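# Pull one tumbler from dispenser and stand it upright

## Task

A spring-loaded cup dispenser (an upright tube fixed to the table) holds four tumblers stacked mouth down, pressed up against a rubber collar at its top. Take out exactly one tumbler and place it mouth up directly on open table surface, with the remaining three still inside the dispenser. This must hold without the robot supporting anything; afterwards release everything and move the hand away.

## Robot and tools

Robot: one six-joint arm whose flange carries a five-fingered right hand, with a force-torque sensor at the flange and a fixed bracket on the little-finger side of the wrist that can collide with things (it sits 0.03 m beyond the hand point along +y and 0.11 m from it across the palm). Cameras: cam_head_left and cam_head_right are fixed head views, cam_wrist rides on the hand; all are 672x504.

Frames. The scene frame has its origin on the tabletop below the arm base, +z up, +y to the left when facing +x. Result lines give the hand point position (m) and quaternion (wxyz) in this frame, plus velocities; the printed position can be a little off, more so at long reach. The hand point is fixed to the palm, 0.05 m in front of it, where index pad meets thumb tip in a pinch. Its own axes: +z along the straightened fingers (fingertips reach 0.06-0.07 m past it), +y outward from the palm, +x across the palm toward the little finger. The hand extends 0.08 m from the point on the little-finger side; on the thumb side 0.02 m with the thumb swung in front of the palm, up to 0.09 m otherwise.

The 14-number row (each value in [-1, 1]), in order: dx, dy, dz, rx, ry, rz, little, ring, middle, index, thumb_bend, thumb_turn, force_limit, speed. The first six are an offset, not a pose, expressed in the hand point's own axes and measured from the hand point pose reported in the most recent result that shows it (before any such result in a scene, or for a later call within the same reply, from wherever the robot is when the action begins). A value of 1.0 equals 0.6 m for translation or 180 degrees for rotation; rx, ry, rz form a single rotation vector. Every row counts from that same base pose, not from the previous row. Sending all-zero offsets is not a pause: it pulls the hand back to the base pose. The next six are absolute motor targets: +1 open/straight, -1 curled shut; for thumb_turn +1 is beside the palm, -1 in front of it facing the fingers. A pinch is roughly index -0.22, thumb_bend -0.75, thumb_turn -0.57. force_limit maps linearly from about 0 N at -1 to 10 N at +1 at the fingertip (15 N for the two thumb motors) and only stops closing motion. speed maps from near zero at -1 to full at +1 (full travel in 0.6 s). For a soft grip close at speed -0.9 or below, since fast fingers overshoot. A motor only starts when its target changes by at least 0.01; it then locks when it arrives, hits force_limit, or stalls. Resending the same values keeps the grip; to loosen, send a target more open than hand_measured. With the thumb turned fully in front, a whole-hand wrap fits objects 0.035-0.08 m wide, lying across the palm on the wrist side of the hand point; turn the thumb before reaching the object.

Tools.
execute_actions: actions is a list holding one item or nothing. Empty list = just read the state. {"rows": [...], "steps": n} runs up to 15 rows, one per 1/30 s step (default 15); the last row repeats if rows run out. {"steps": n} alone waits up to 300 steps counted from the previous result, reply time included. Optional pictures toggles images.
move: target is one 14-number row (same layout and offset base as above). The hand point travels a straight path over 0.5-10 s at speed in m/s (0.002-0.5, default 0.25; turning up to twice that in rad/s). It does not avoid obstacles and may overshoot speed, especially near full arm extension. Optional stop_force (9-40 N, not allowed in the first 0.2 s) ends the path when the push against the motion rises that much, then backs off two steps and holds; use it only with slow speeds and without rotation, and omit it when moving away from something you are touching. The result adds a move: line: done, off_target, moving, held, fault or contact, plus distance to target and limits (paced = pose clipped; held = blocked steps).
wait: seconds 0-10, sends nothing new.
zoom_image: camera name and region [x0, y0, x1, y1] in pixels, at most 504x504.
show_instructions: shows the reference images.
finished_scene: scene number; ends and grades the scene irreversibly.

Reading results. Each commanded pose is clipped per step to 100 mm and 16 degrees from the measured pose, and arm motion lags commands by about 0.17 s; after a big move check where the hand actually is and command the remainder. HELD marks steps not sent; a pose unreachable line means the clearance check intervened. Hand target (when shown) is where the controller is heading. hand_measured, hand_stopped_by (moving, target, force, stalled, fault) and hand_load_n list six values in motor order; a grip lost shows as loads dropping near 0. Wrist force and torque are in hand axes, noisy (offset up to about 4 N, saturating near 50 N), pointing from the contact back into the arm.

Avoid: pressing into firm surfaces, since the arm is stiff and even a small overshoot past contact can trigger a fault; torque faults (wrist joints limited to 25.2 N m) or any 150 N external force stop the arm for 10 s. Fast touches hit harder. Prolonged loads heat motors (warning from 70 C, brake stop at 85 C). Do not drop, slam or knock anything, and never let an object leave the table. Loose objects may occasionally get a brief shove.

Each tool is called after ">>>" in YAML: its name, and indented under it one key for each argument.

## Session

>>> execute_actions:
  actions: []

Scene clock: 0.00 s of 6600.00 s.
end_effector_position=(+0.3089, +0.4175, +0.3260) hand_measured=(+1.000, +1.000, +1.000, +1.000, +1.000, +1.000) hand_load_n=(+0.0, +0.0, +0.0, +0.0, +0.0, +0.0) hand_stopped_by=(target, target, target, target, target, target) hand_force_limit=0.00 hand_speed=-0.80 end_effector_quat_wxyz=(-0.010, +0.876, +0.418, -0.242) end_effector_velocity=(-0.000, +0.000, +0.000) end_effector_angular_velocity=(+0.000, -0.002, -0.000)
Joint positions: [ 0.084 -1.387  1.366  2.095  1.092  0.372]
Joint velocities: [-0.001 -0.001 -0.001  0.    -0.     0.001]
Motor temperatures (°C, as the motors report them): [29 31 26 32 36 37]
Wrist force (N, on the end effector, along its own x y z axes, offset not removed): no reading
Wrist torque (N m, same axes, about the end effector's origin, offset not removed): no reading
Hand target: +0.309, +0.417, +0.326; -0.010, +0.876, +0.418, -0.242
camera_calibration (this result's frames):
cam_wrist: T_world_to_cam=[[0.655482, -0.718167, -0.233624, 0.179115], [-0.208593, -0.469481, 0.857949, -0.026881], [-0.725833, -0.513638, -0.45754, 0.718153], [0, 0, 0, 1]] pos_world=[0.398245, 0.484885, 0.393492]

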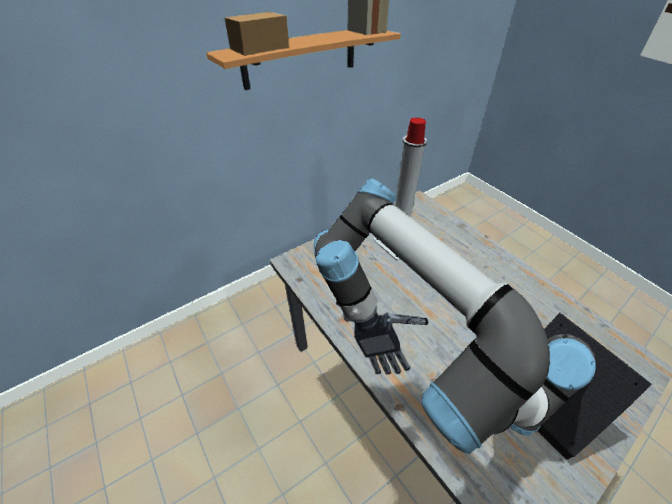

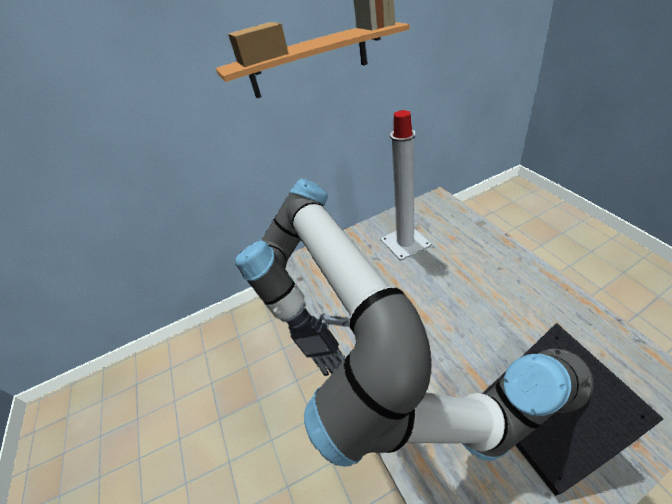

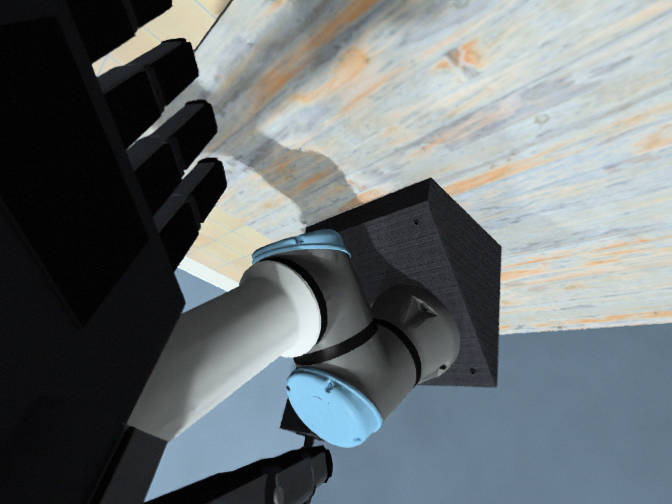

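>>> move:
  target: [-0.494,0.868,-0.35,-0.672,-0.257,-0.381,1,1,1,1,1,-1,0.5,0.5]
  speed: 0.3

Scene clock: 8.70 s of 6600.00 s.
end_effector_position=(+0.6206, -0.1002, +0.5198) hand_measured=(+1.000, +1.000, +1.000, +1.000, +1.000, -1.000) hand_load_n=(+0.0, +0.0, +0.0, +0.0, +0.0, +0.0) hand_stopped_by=(target, target, target, target, target, target) hand_force_limit=0.50 hand_speed=0.50 end_effector_quat_wxyz=(+0.707, +0.000, +0.707, +0.001) end_effector_velocity=(+0.001, -0.001, -0.000) end_effector_angular_velocity=(+0.001, -0.004, +0.007)
Joint positions: [-0.915 -1.021  1.883 -0.882  0.564 -0.806]
Joint velocities: [ 0.002  0.007 -0.    -0.021 -0.     0.014]
Motor temperatures (°C, as the motors report them): [29 31 26 32 36 37]
Wrist force (N, on the end effector, along its own x y z axes, offset not removed): [2.0 0.1 1.9]
Wrist torque (N m, same axes, about the end effector's origin, offset not removed): [0.04 -0.26 -0.06]
Hand target: +0.621, -0.100, +0.520; +0.707, -0.000, +0.707, +0.001
Off the commanded pose: 0.001 m, 0 deg.
After step 90, 0.87 s passed at rest.
move: done
camera_calibration (this result's frames):
cam_wrist: T_world_to_cam=[[0.0545847, 0.995017, 0.0834378, 0.0280955], [-0.580276, -0.0363927, 0.813606, -0.0740589], [0.812589, -0.0928274, 0.575398, -0.682333], [0, 0, 0, 1]] pos_world=[0.509948, -0.09399, 0.450524]

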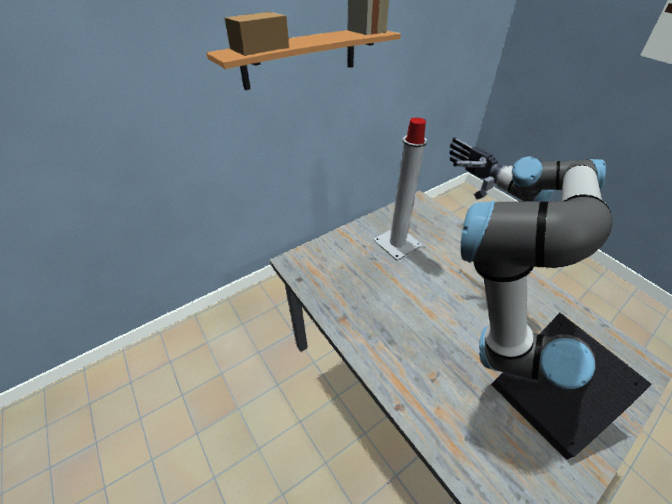

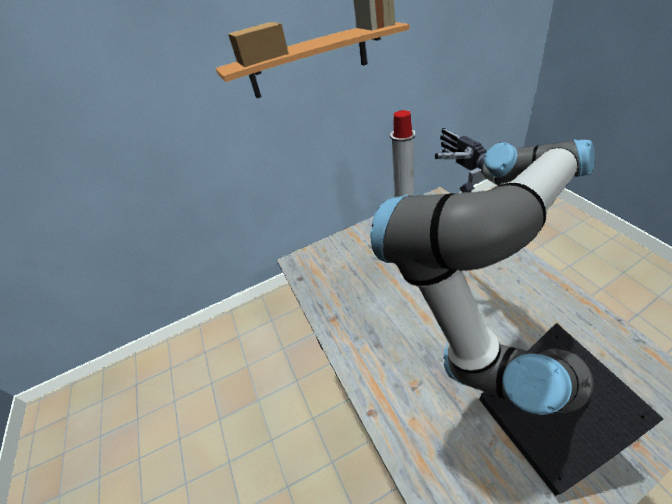

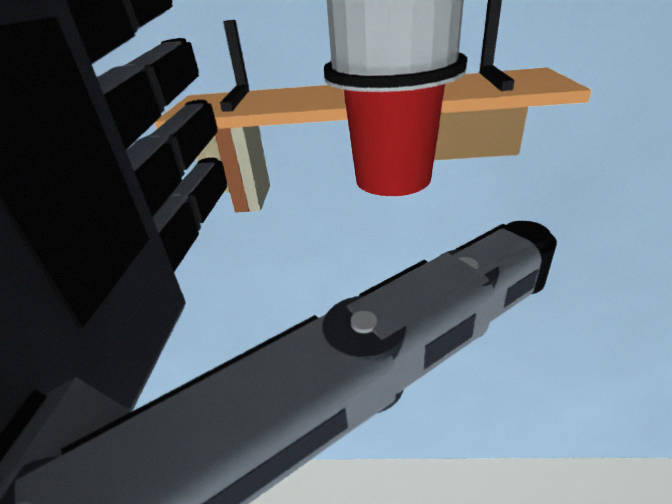

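>>> move:
  target: [-0.062,0.029,0.057,0,0,0,1,1,1,1,1,-1,0.5,0.5]
  speed: 0.1

>>> move:
  target: [0,0,0.18,0,0,0,1,1,1,1,1,-1,0.5,0.5]
  speed: 0.06
  stop_force: 10

Scene clock: 11.20 s of 6600.00 s.
end_effector_position=(+0.6547, -0.0828, +0.5569) hand_measured=(+1.000, +1.000, +1.000, +1.000, +1.000, -1.000) hand_load_n=(+0.0, +0.0, +0.0, +0.0, +0.0, +0.0) hand_stopped_by=(target, target, target, target, target, target) hand_force_limit=0.50 hand_speed=0.50 end_effector_quat_wxyz=(+0.707, +0.000, +0.707, +0.001) end_effector_velocity=(+0.002, -0.000, -0.000) end_effector_angular_velocity=(+0.004, +0.002, -0.001)
Joint positions: [-0.872 -1.03   1.756 -0.745  0.607 -0.807]
Joint velocities: [ 0.002  0.002 -0.005  0.007  0.002  0.001]
Motor temperatures (°C, as the motors report them): [29 31 26 32 36 37]
Wrist force (N, on the end effector, along its own x y z axes, offset not removed): [-0.9 -4.2 0.4]
Wrist torque (N m, same axes, about the end effector's origin, offset not removed): [-0.69 0.20 -0.28]
Hand target: +0.655, -0.083, +0.557; +0.707, +0.000, +0.707, +0.001
Off the commanded pose: 0.000 m, 0 deg.
move: done
camera_calibration (this result's frames):
cam_wrist: T_world_to_cam=[[0.0544856, 0.995031, 0.0833287, 0.00590754], [-0.580364, -0.0363508, 0.813546, -0.0838045], [0.812533, -0.0926875, 0.5755, -0.72977], [0, 0, 0, 1]] pos_world=[0.544003, -0.0765651, 0.487669]

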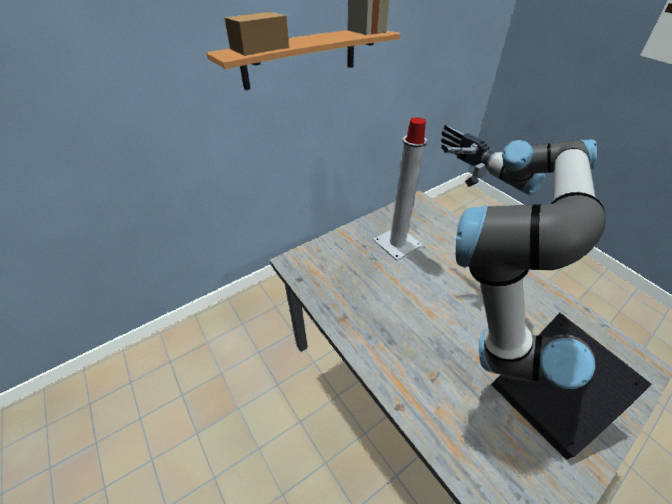

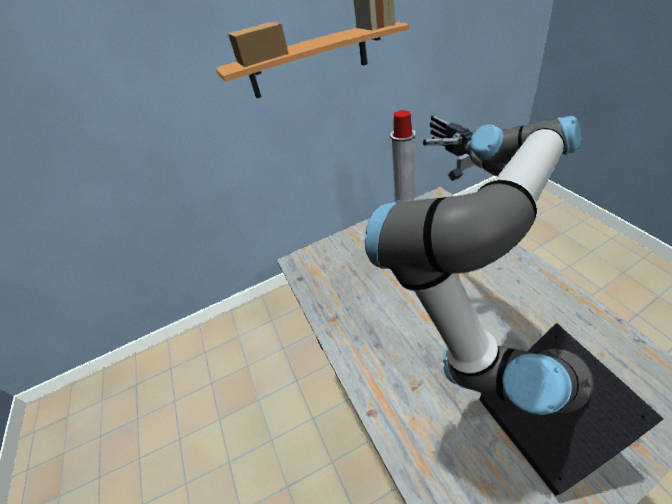

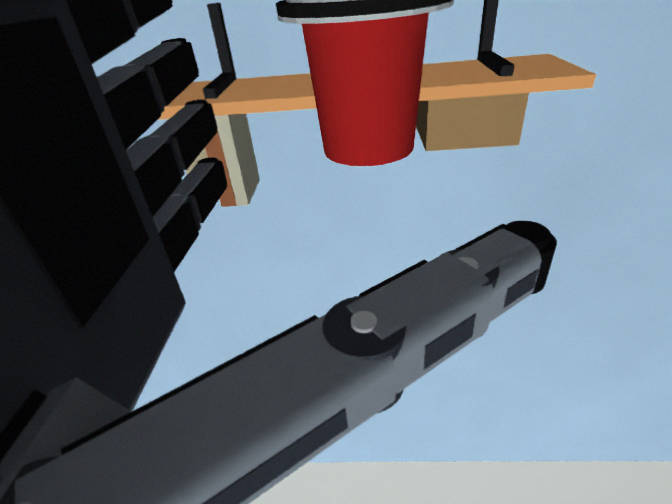

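Scene clock: 13.37 s of 6600.00 s.
end_effector_position=(+0.7625, -0.0826, +0.5570) hand_measured=(+1.000, +1.000, +1.000, +1.000, +1.000, -1.000) hand_load_n=(+0.0, +0.0, +0.0, +0.0, +0.0, +0.0) hand_stopped_by=(target, target, target, target, target, target) hand_force_limit=0.50 hand_speed=0.50 end_effector_quat_wxyz=(+0.707, +0.000, +0.707, +0.001) end_effector_velocity=(+0.003, -0.000, -0.002) end_effector_angular_velocity=(+0.002, +0.002, +0.000)
Joint positions: [-0.722 -0.867  1.458 -0.607  0.757 -0.811]
Joint velocities: [ 0.004  0.005 -0.007  0.003  0.002  0.   ]
Motor temperatures (°C, as the motors report them): [29 31 26 32 36 37]
Wrist force (N, on the end effector, along its own x y z axes, offset not removed): [-0.9 -2.7 1.2]
Wrist torque (N m, same axes, about the end effector's origin, offset not removed): [-0.52 0.26 -0.19]
Hand target: +0.763, -0.083, +0.557; +0.707, +0.000, +0.707, +0.001
Off the commanded pose: 0.000 m, 0 deg.
move: done
camera_calibration (this result's frames):
cam_wrist: T_world_to_cam=[[0.0545206, 0.995034, 0.0832776, -0.000117208], [-0.580344, -0.036291, 0.813562, -0.0213024], [0.812544, -0.0926856, 0.575483, -0.817406], [0, 0, 0, 1]] pos_world=[0.651822, -0.0764183, 0.487744]

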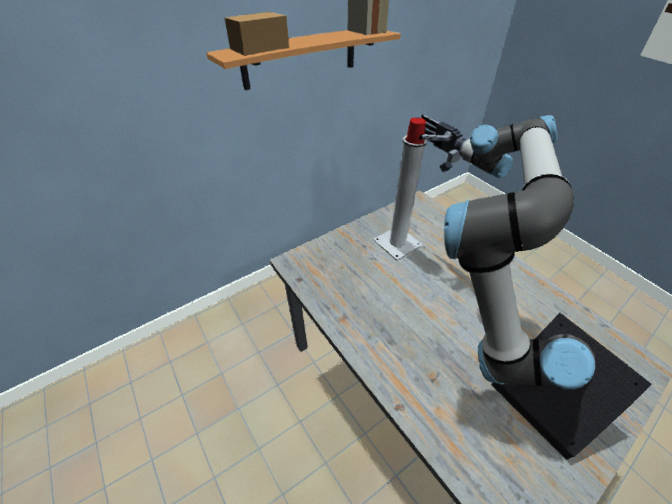

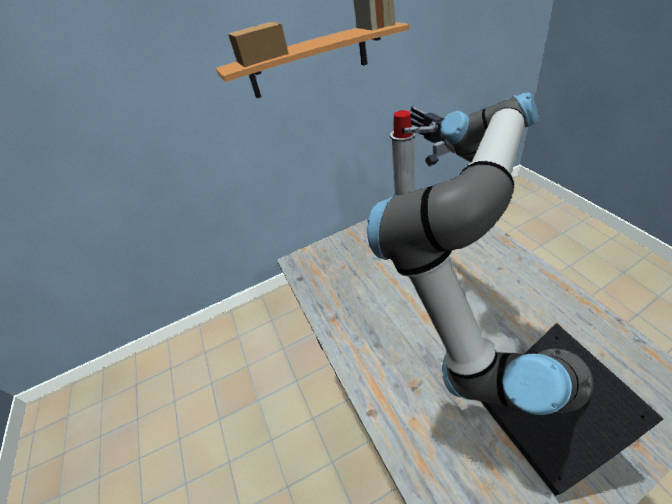

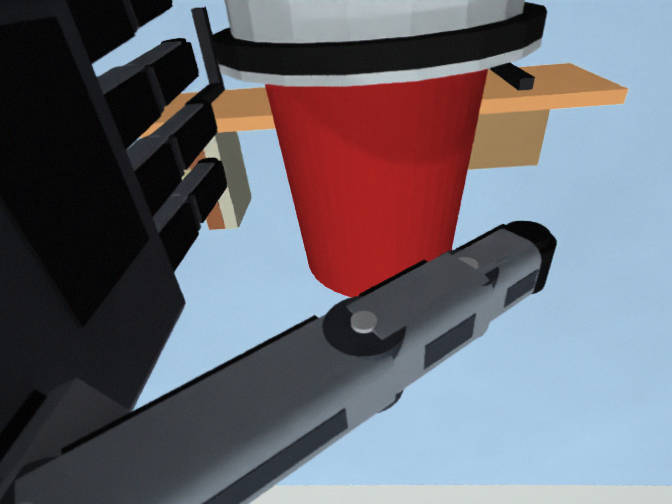

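>>> move:
  target: [-0.007,0,0.042,0,0,0,1,1,1,1,1,-1,0.5,0.5]
  speed: 0.03
  stop_force: 10

>>> move:
  target: [0,0,0,0,0,0,1,-1,-1,-1,-0.6,-1,1,-0.4]

Scene clock: 15.50 s of 6600.00 s.
end_effector_position=(+0.7876, -0.0826, +0.5612) hand_measured=(+1.000, +1.000, +1.000, +1.000, +1.000, -1.000) hand_load_n=(+0.0, +0.0, +0.0, +0.0, +0.0, +0.0) hand_stopped_by=(target, target, target, target, target, target) hand_force_limit=0.50 hand_speed=0.50 end_effector_quat_wxyz=(+0.707, +0.000, +0.707, +0.001) end_effector_velocity=(+0.002, +0.000, -0.000) end_effector_angular_velocity=(+0.000, +0.001, +0.000)
Joint positions: [-0.696 -0.825  1.37  -0.561  0.783 -0.812]
Joint velocities: [ 0.002  0.003 -0.006  0.003  0.002  0.   ]
Motor temperatures (°C, as the motors report them): [29 31 26 32 36 37]
Wrist force (N, on the end effector, along its own x y z axes, offset not removed): [-0.3 -2.2 -1.3]
Wrist torque (N m, same axes, about the end effector's origin, offset not removed): [-0.20 0.22 -0.21]
Hand target: +0.788, -0.083, +0.561; +0.707, +0.000, +0.707, +0.001
Off the commanded pose: 0.000 m, 0 deg.
move: done
camera_calibration (this result's frames):
cam_wrist: T_world_to_cam=[[0.0545191, 0.995035, 0.0832703, -0.0018645], [-0.580352, -0.036285, 0.813557, -0.0101482], [0.812539, -0.0926805, 0.575492, -0.840204], [0, 0, 0, 1]] pos_world=[0.67691, -0.0763835, 0.491942]

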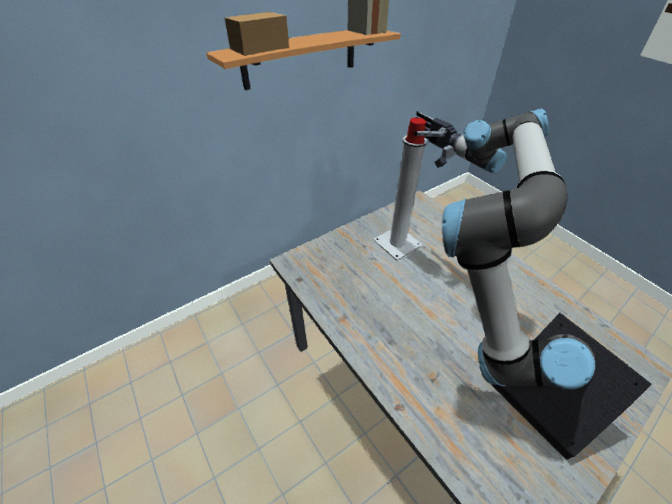

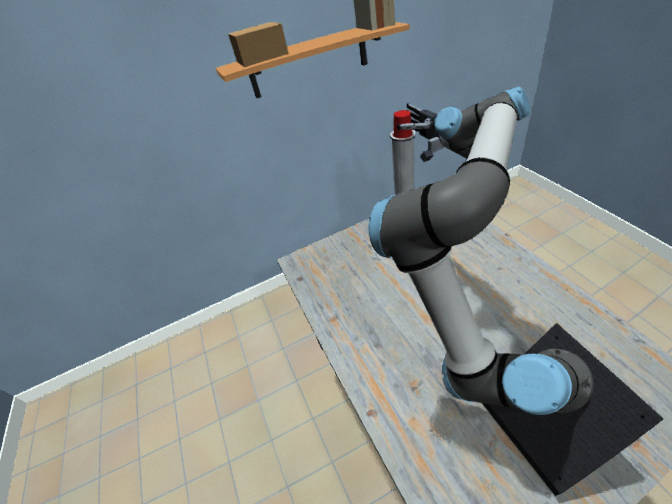

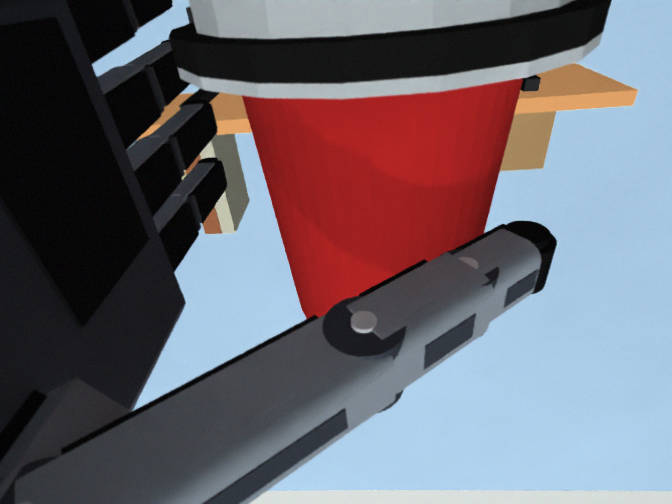

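Scene clock: 16.73 s of 6600.00 s.
end_effector_position=(+0.7876, -0.0825, +0.5612) hand_measured=(+1.000, +0.082, +0.074, +0.058, +0.496, -1.000) hand_load_n=(+0.0, +8.5, +9.0, +12.5, +28.0, +2.0) hand_stopped_by=(target, force, force, force, force, target) hand_force_limit=1.00 hand_speed=-0.40 end_effector_quat_wxyz=(+0.707, -0.000, +0.707, +0.001) end_effector_velocity=(+0.000, +0.001, -0.000) end_effector_angular_velocity=(-0.003, +0.001, +0.001)
Joint positions: [-0.696 -0.825  1.37  -0.561  0.783 -0.812]
Joint velocities: [ 0.    -0.     0.    -0.    -0.001 -0.003]
Motor temperatures (°C, as the motors report them): [29 31 26 32 36 37]
Wrist force (N, on the end effector, along its own x y z axes, offset not removed): [-0.7 0.2 1.7]
Wrist torque (N m, same axes, about the end effector's origin, offset not removed): [-0.01 -0.16 -0.29]
Hand target: +0.788, -0.083, +0.561; +0.707, +0.000, +0.707, +0.001
Off the commanded pose: 0.000 m, 0 deg.
move: done
camera_calibration (this result's frames):
cam_wrist: T_world_to_cam=[[0.0544479, 0.995042, 0.083223, -0.00182417], [-0.58034, -0.036289, 0.813565, -0.0101518], [0.812552, -0.0925946, 0.575487, -0.840202], [0, 0, 0, 1]] pos_world=[0.676916, -0.0763514, 0.491936]

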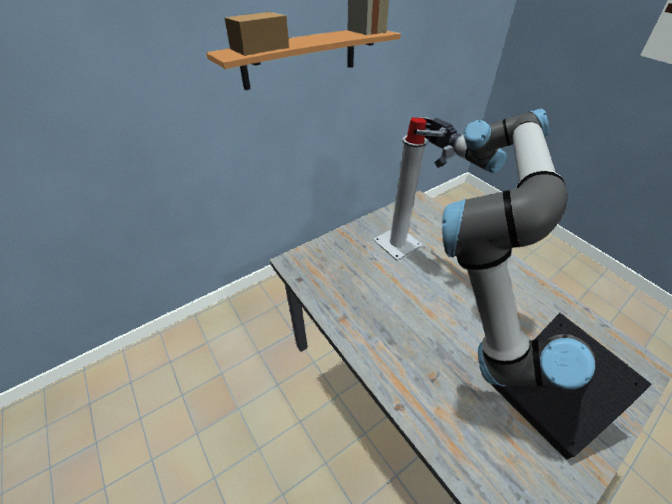

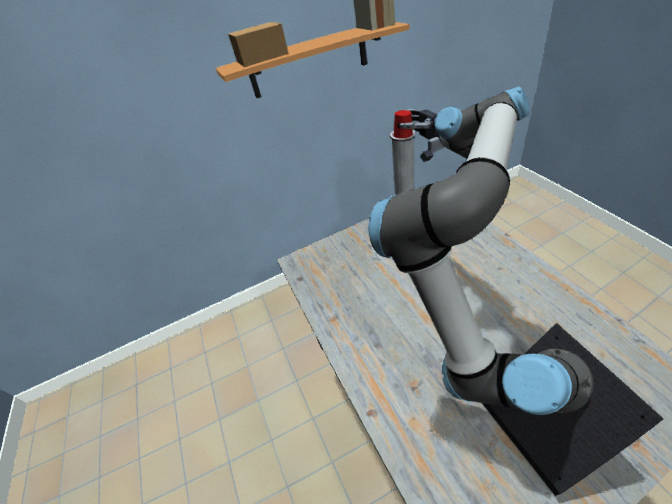

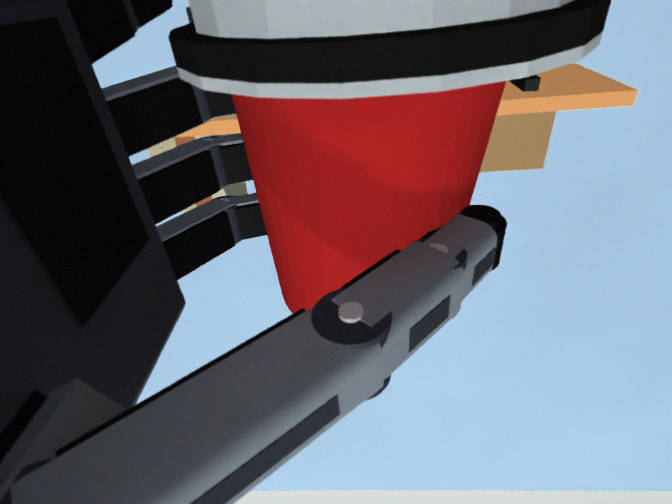

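>>> move:
  target: [-0.1,0,0,0,0,0,1,-1,-1,-1,-0.6,-1,1,-0.4]
  speed: 0.02

>>> move:
  target: [-0.125,0,0,0,0,0,1,-1,-1,-1,-0.6,-1,1,-0.4]
  speed: 0.05

>>> zoom_image:
  camera: "cam_head_left"
  region: [360, 50, 500, 190]

Scene clock: 21.00 s of 6600.00 s.
end_effector_position=(+0.7876, -0.0826, +0.6210) hand_measured=(+1.000, +0.082, +0.074, +0.058, +0.496, -1.000) hand_load_n=(+0.0, +7.5, +8.5, +13.0, +28.0, +3.5) hand_stopped_by=(target, force, force, force, force, target) hand_force_limit=1.00 hand_speed=-0.40 end_effector_quat_wxyz=(+0.707, -0.000, +0.707, +0.001) end_effector_velocity=(-0.000, +0.001, +0.002) end_effector_angular_velocity=(-0.000, +0.000, +0.001)
Joint positions: [-0.74  -0.824  1.243 -0.435  0.738 -0.811]
Joint velocities: [-0.001 -0.001 -0.004  0.005 -0.002 -0.   ]
Motor temperatures (°C, as the motors report them): [29 31 26 32 36 37]
Wrist force (N, on the end effector, along its own x y z axes, offset not removed): [-1.3 -1.6 1.9]
Wrist torque (N m, same axes, about the end effector's origin, offset not removed): [-0.63 0.37 -0.24]
Hand target: +0.788, -0.083, +0.621; +0.707, -0.000, +0.707, +0.001
Off the commanded pose: 0.000 m, 0 deg.
move: done
camera_calibration (this result's frames):
cam_wrist: T_world_to_cam=[[0.0544255, 0.995038, 0.0832858, -0.00680953], [-0.580372, -0.0363496, 0.81354, -0.0587918], [0.81253, -0.092614, 0.575514, -0.874655], [0, 0, 0, 1]] pos_world=[0.676933, -0.0763666, 0.551773]

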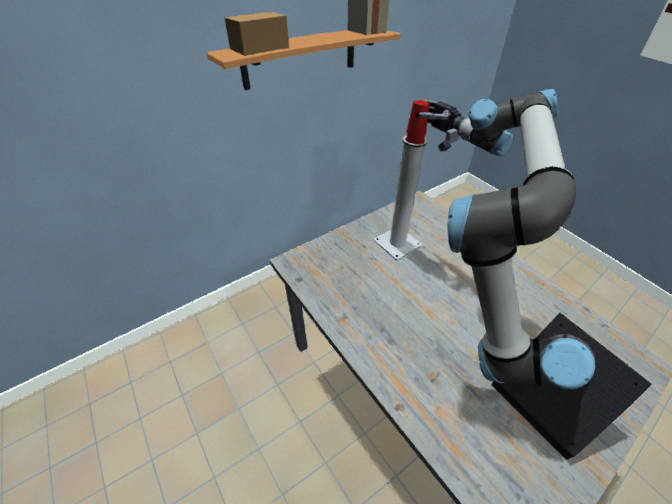

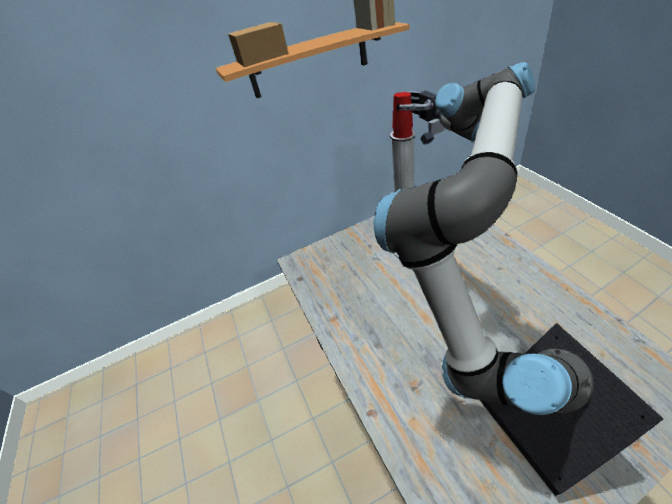

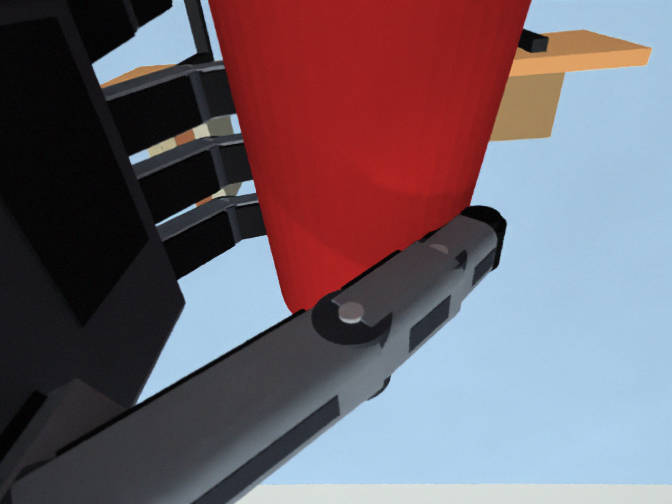

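Scene clock: 22.87 s of 6600.00 s.
end_effector_position=(+0.7876, -0.0826, +0.6959) hand_measured=(+1.000, +0.082, +0.074, +0.058, +0.496, -1.000) hand_load_n=(+0.0, +7.5, +8.5, +13.0, +28.0, +3.5) hand_stopped_by=(target, force, force, force, force, target) hand_force_limit=1.00 hand_speed=-0.40 end_effector_quat_wxyz=(+0.707, +0.000, +0.707, +0.001) end_effector_velocity=(+0.000, -0.001, -0.001) end_effector_angular_velocity=(+0.002, +0.003, -0.000)
Joint positions: [-0.791 -0.794  1.041 -0.264  0.688 -0.809]
Joint velocities: [-0.     0.004 -0.005  0.005 -0.002 -0.001]
Motor temperatures (°C, as the motors report them): [29 31 26 32 36 37]
Wrist force (N, on the end effector, along its own x y z axes, offset not removed): [2.3 -0.4 0.1]
Wrist torque (N m, same axes, about the end effector's origin, offset not removed): [-0.08 -0.26 -0.04]
Hand target: +0.788, -0.083, +0.696; +0.707, -0.000, +0.707, +0.001
Off the commanded pose: 0.000 m, 0 deg.
move: done
camera_calibration (this result's frames):
cam_wrist: T_world_to_cam=[[0.0543923, 0.995031, 0.0833974, -0.0130726], [-0.580424, -0.0364542, 0.813498, -0.11965], [0.812496, -0.0926539, 0.575557, -0.917778], [0, 0, 0, 1]] pos_world=[0.676954, -0.0763898, 0.626659]

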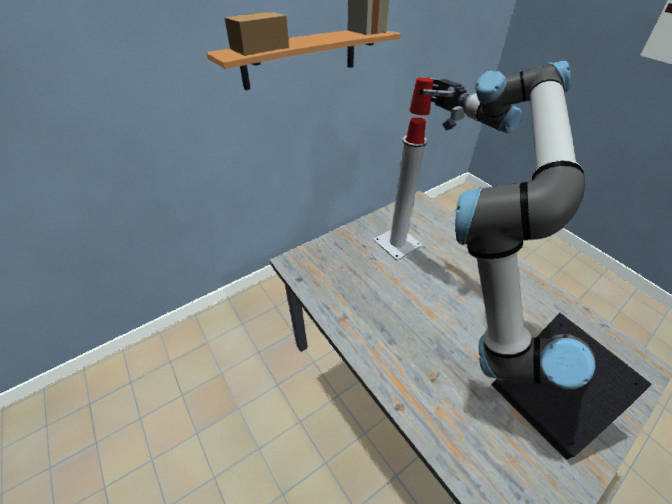

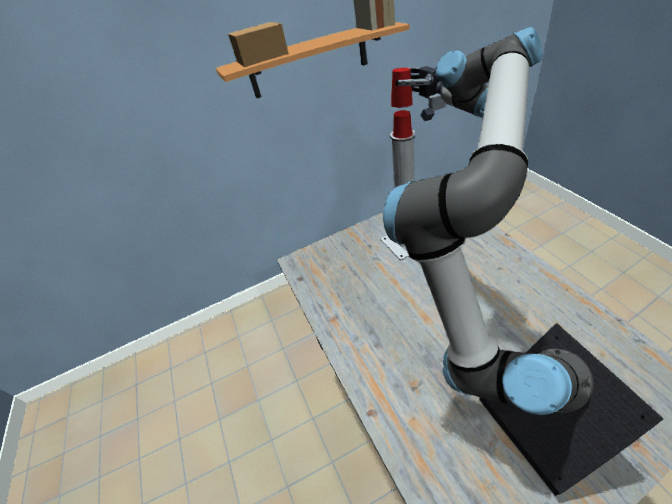

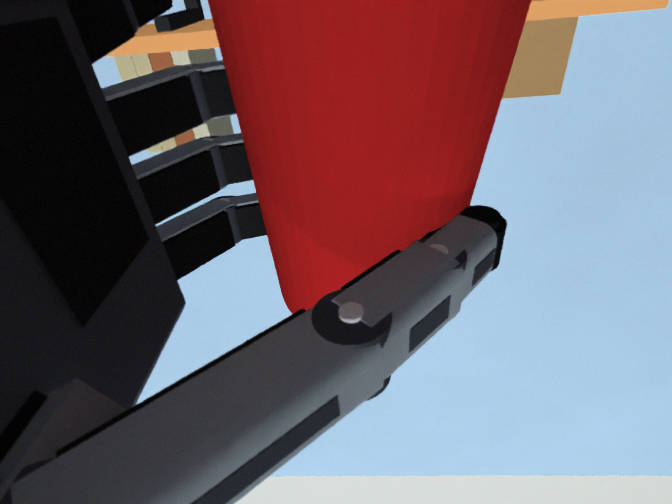

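Region (360, 50, 500, 190) of cam_head_left's 672x504 image, scaled by 3.600, with more detail than that image has.

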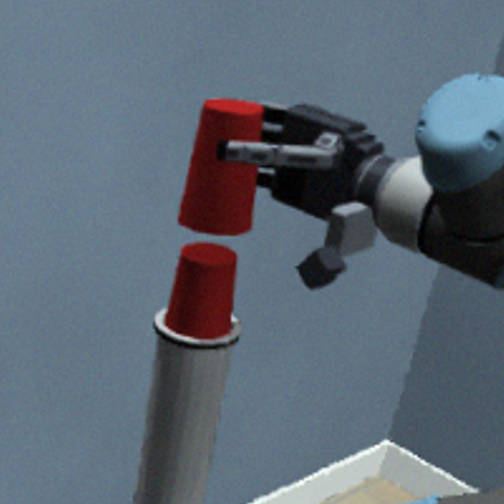

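>>> move:
  target: [0.02,-0.03,-0.31,0,0,0,1,-1,-1,-1,-0.6,-1,1,-0.4]
  speed: 0.2

>>> move:
  target: [0.75,-0.08,0,0,0,0.98,1,-1,-1,-1,-0.6,-1,1,-0.4]
  speed: 0.4

Scene clock: 25.70 s of 6600.00 s.
end_effector_position=(+0.6018, -0.1008, +0.6838) hand_measured=(+1.000, +0.082, +0.074, +0.058, +0.496, -1.000) hand_load_n=(+0.0, +7.5, +8.5, +13.0, +28.0, +3.5) hand_stopped_by=(target, force, force, force, force, target) hand_force_limit=1.00 hand_speed=-0.40 end_effector_quat_wxyz=(+0.707, +0.000, +0.707, +0.001) end_effector_velocity=(-0.001, -0.001, -0.002) end_effector_angular_velocity=(+0.003, +0.001, +0.001)
Joint positions: [-1.052 -1.071  1.573 -0.528  0.427 -0.798]
Joint velocities: [-0.002 -0.     0.006 -0.005 -0.003  0.002]
Motor temperatures (°C, as the motors report them): [29 31 26 32 36 37]
Wrist force (N, on the end effector, along its own x y z axes, offset not removed): [0.0 -2.2 2.3]
Wrist torque (N m, same axes, about the end effector's origin, offset not removed): [-0.44 0.11 -0.33]
Hand target: +0.602, -0.101, +0.684; +0.707, +0.000, +0.707, +0.001
Off the commanded pose: 0.000 m, 0 deg.
move: done
camera_calibration (this result's frames):
cam_wrist: T_world_to_cam=[[0.0543477, 0.995028, 0.0834626, 0.0161938], [-0.580443, -0.0365311, 0.813481, -0.218237], [0.812485, -0.0926561, 0.575572, -0.761545], [0, 0, 0, 1]] pos_world=[0.491189, -0.0946475, 0.614504]

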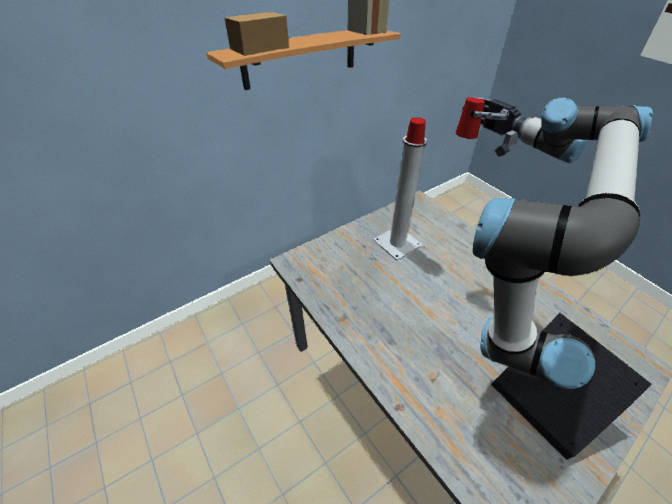

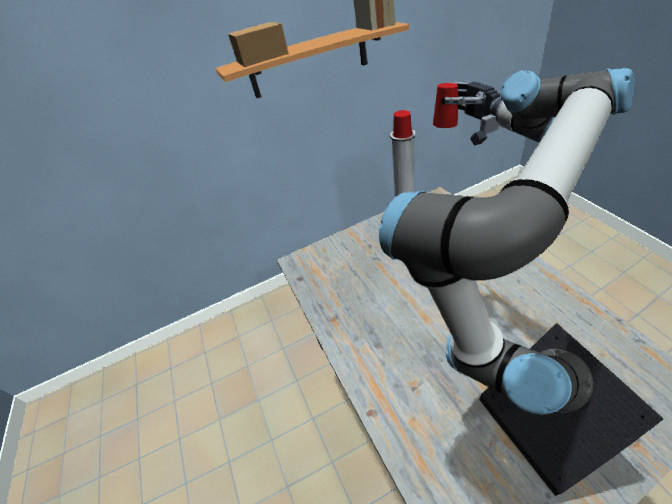

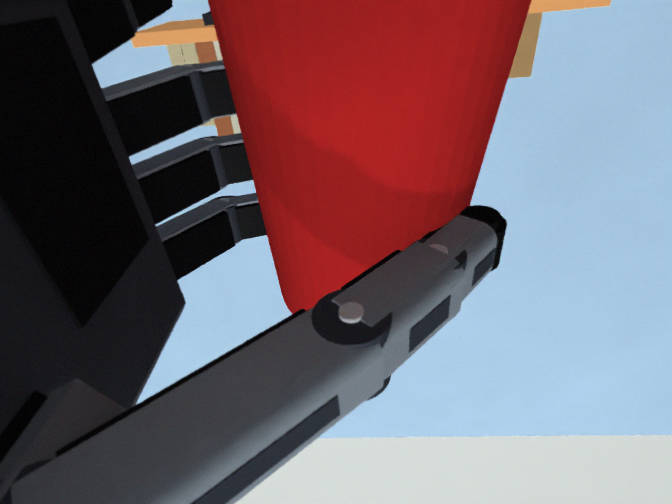

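Scene clock: 30.10 s of 6600.00 s.
end_effector_position=(+0.6017, -0.1486, +0.2339) hand_measured=(+1.000, +0.082, +0.074, +0.058, +0.496, -1.000) hand_load_n=(+0.0, +7.5, +8.5, +13.5, +27.5, +4.0) hand_stopped_by=(target, force, force, force, force, target) hand_force_limit=1.00 hand_speed=-0.40 end_effector_quat_wxyz=(+0.022, +0.707, +0.022, +0.707) end_effector_velocity=(-0.000, -0.001, -0.001) end_effector_angular_velocity=(+0.011, -0.003, -0.000)
Joint positions: [-0.615 -0.894  2.258 -1.378  0.863  2.264]
Joint velocities: [-0.001  0.004  0.001 -0.009  0.002  0.013]
Motor temperatures (°C, as the motors report them): [29 31 26 32 36 37]
Wrist force (N, on the end effector, along its own x y z axes, offset not removed): [-0.7 -0.7 1.2]
Wrist torque (N m, same axes, about the end effector's origin, offset not removed): [0.04 0.26 -0.26]
Hand target: +0.602, -0.149, +0.234; +0.021, +0.707, +0.022, +0.707
Off the commanded pose: 0.001 m, 0 deg.
move: done
camera_calibration (this result's frames):
cam_wrist: T_world_to_cam=[[0.0570262, -0.998175, -0.0198654, -0.17235], [-0.58035, -0.0169519, -0.814191, 0.529467], [0.812368, 0.0579591, -0.580258, -0.214162], [0, 0, 0, 1]] pos_world=[0.491083, -0.150648, 0.303394]

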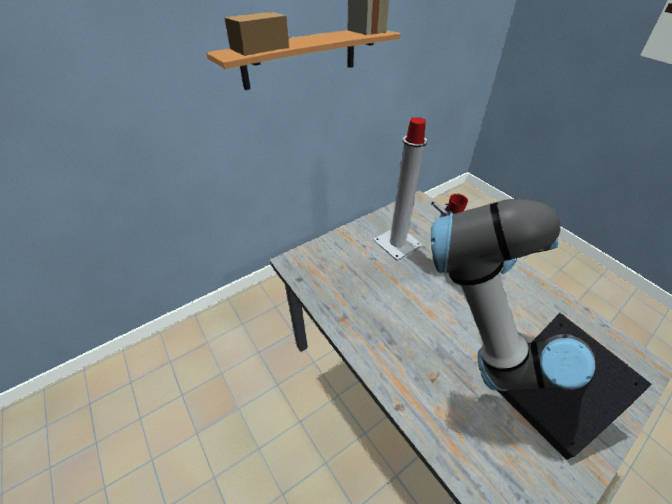

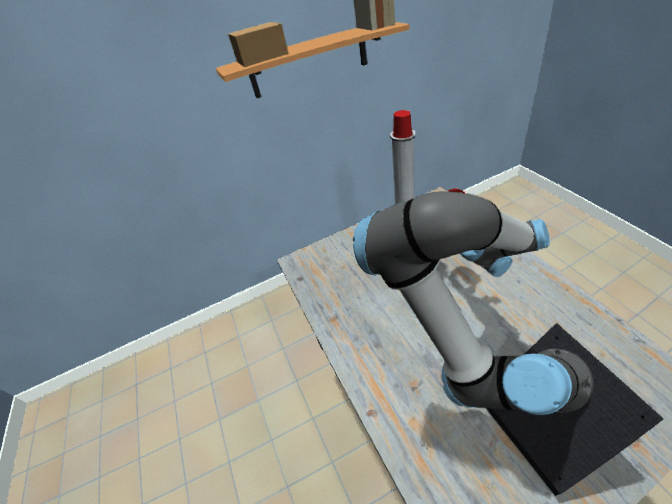

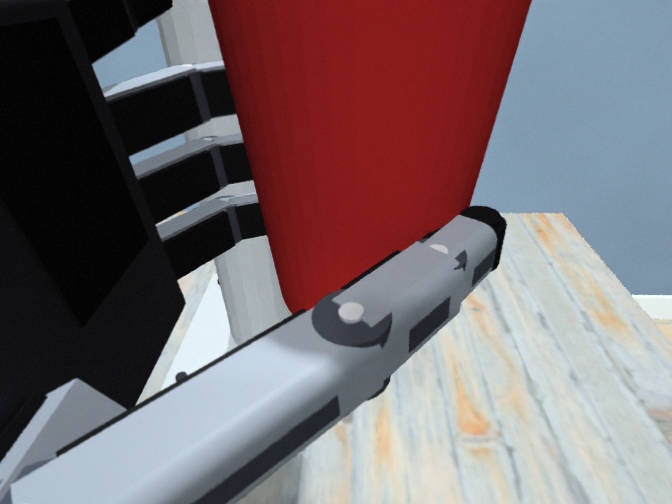

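>>> move:
  target: [-0.335,0,0.025,0,0,0,1,-1,-1,-1,-0.6,-1,1,-0.4]
  speed: 0.15

>>> move:
  target: [-0.04,0,0,0,0,0,1,-1,-1,-1,-0.6,-1,1,-0.4]
  speed: 0.005
  stop_force: 9

Scene clock: 33.37 s of 6600.00 s.
end_effector_position=(+0.6167, -0.1613, +0.0337) hand_measured=(+1.000, +0.082, +0.074, +0.058, +0.496, -1.000) hand_load_n=(+0.0, +7.5, +8.5, +13.5, +28.0, +4.0) hand_stopped_by=(target, force, force, force, force, target) hand_force_limit=1.00 hand_speed=-0.40 end_effector_quat_wxyz=(+0.022, +0.707, +0.022, +0.707) end_effector_velocity=(+0.000, -0.000, -0.002) end_effector_angular_velocity=(-0.001, -0.001, +0.000)
Joint positions: [-0.274 -0.442  2.121 -1.69   1.204  2.259]
Joint velocities: [ 0.003  0.004 -0.003 -0.001  0.004 -0.   ]
Motor temperatures (°C, as the motors report them): [29 31 26 32 36 37]
Wrist force (N, on the end effector, along its own x y z axes, offset not removed): [-2.2 3.0 -0.2]
Wrist torque (N m, same axes, about the end effector's origin, offset not removed): [0.58 0.35 -0.14]
Hand target: +0.617, -0.161, +0.034; +0.022, +0.707, +0.022, +0.707
Off the commanded pose: 0.000 m, 0 deg.
move: done
camera_calibration (this result's frames):
cam_wrist: T_world_to_cam=[[0.0569984, -0.99818, -0.0197073, -0.189888], [-0.580437, -0.0170708, -0.814126, 0.374999], [0.812308, 0.0578427, -0.580353, -0.34174], [0, 0, 0, 1]] pos_world=[0.506085, -0.163374, 0.103224]

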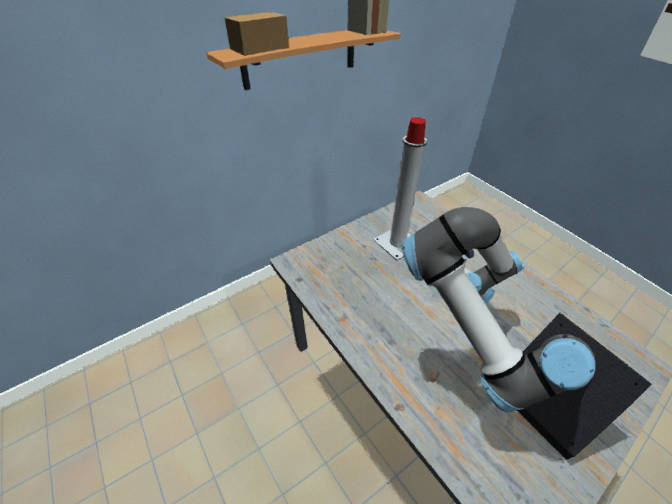

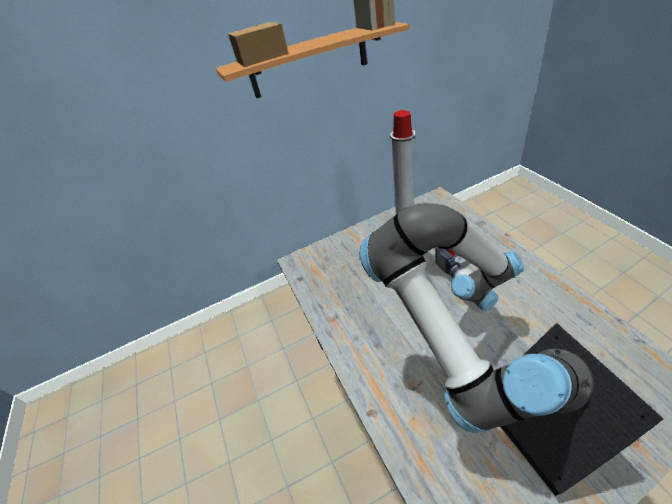

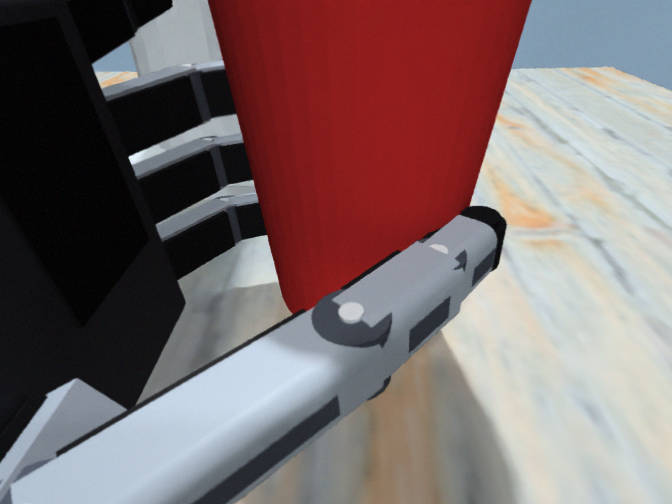

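Scene clock: 37.13 s of 6600.00 s.
end_effector_position=(+0.6169, -0.1624, +0.0169) hand_measured=(+1.000, +0.082, +0.074, +0.058, +0.496, -1.000) hand_load_n=(+0.0, +8.0, +8.5, +12.5, +28.0, +2.5) hand_stopped_by=(target, force, force, force, force, target) hand_force_limit=1.00 hand_speed=-0.40 end_effector_quat_wxyz=(+0.022, +0.707, +0.023, +0.707) end_effector_velocity=(-0.000, -0.000, +0.001) end_effector_angular_velocity=(-0.001, +0.002, -0.000)
Joint positions: [-0.245 -0.407  2.1   -1.705  1.234  2.259]
Joint velocities: [-0.003 -0.002  0.001  0.002 -0.004 -0.002]
Motor temperatures (°C, as the motors report them): [29 31 26 32 36 37]
Wrist force (N, on the end effector, along its own x y z axes, offset not removed): [11.7 0.5 1.5]
Wrist torque (N m, same axes, about the end effector's origin, offset not removed): [-0.12 -0.47 0.68]
Hand target: +0.617, -0.162, +0.017; +0.022, +0.707, +0.023, +0.707
Off the commanded pose: 0.007 m, 0 deg.
move: contact
camera_calibration (this result's frames):
cam_wrist: T_world_to_cam=[[0.0572519, -0.998168, -0.0195513, -0.19147], [-0.580236, -0.0173314, -0.814264, 0.361217], [0.812434, 0.0579625, -0.580165, -0.35166], [0, 0, 0, 1]] pos_world=[0.506254, -0.164476, 0.0863614]

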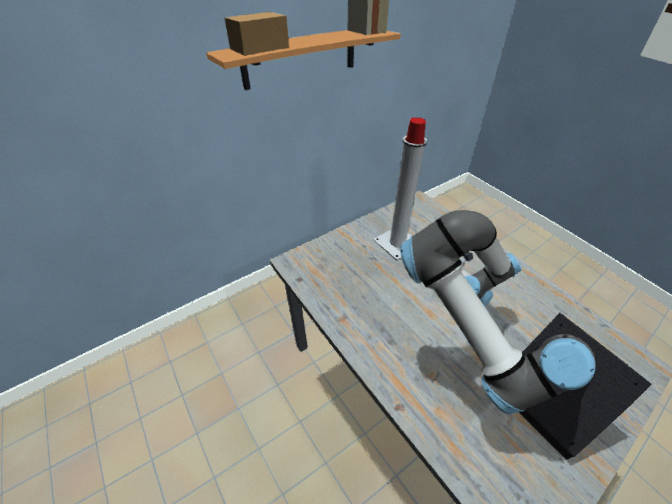

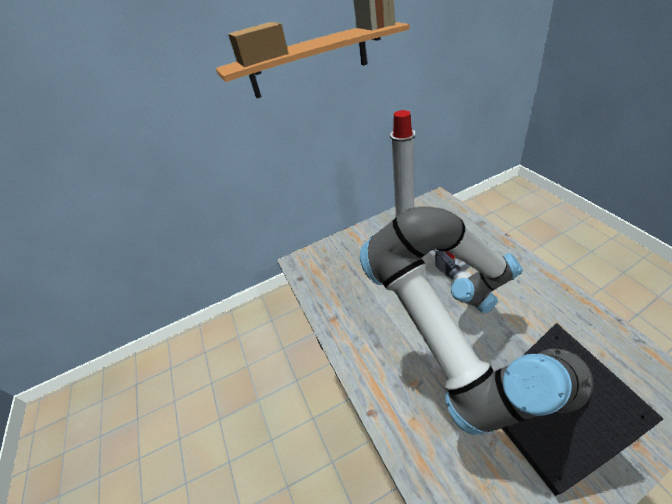

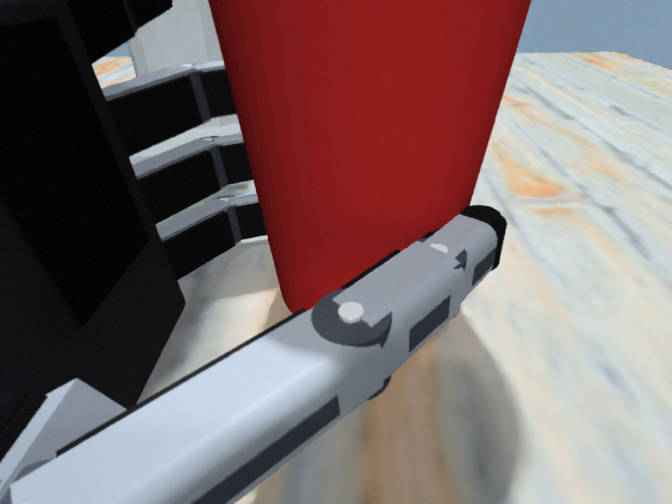

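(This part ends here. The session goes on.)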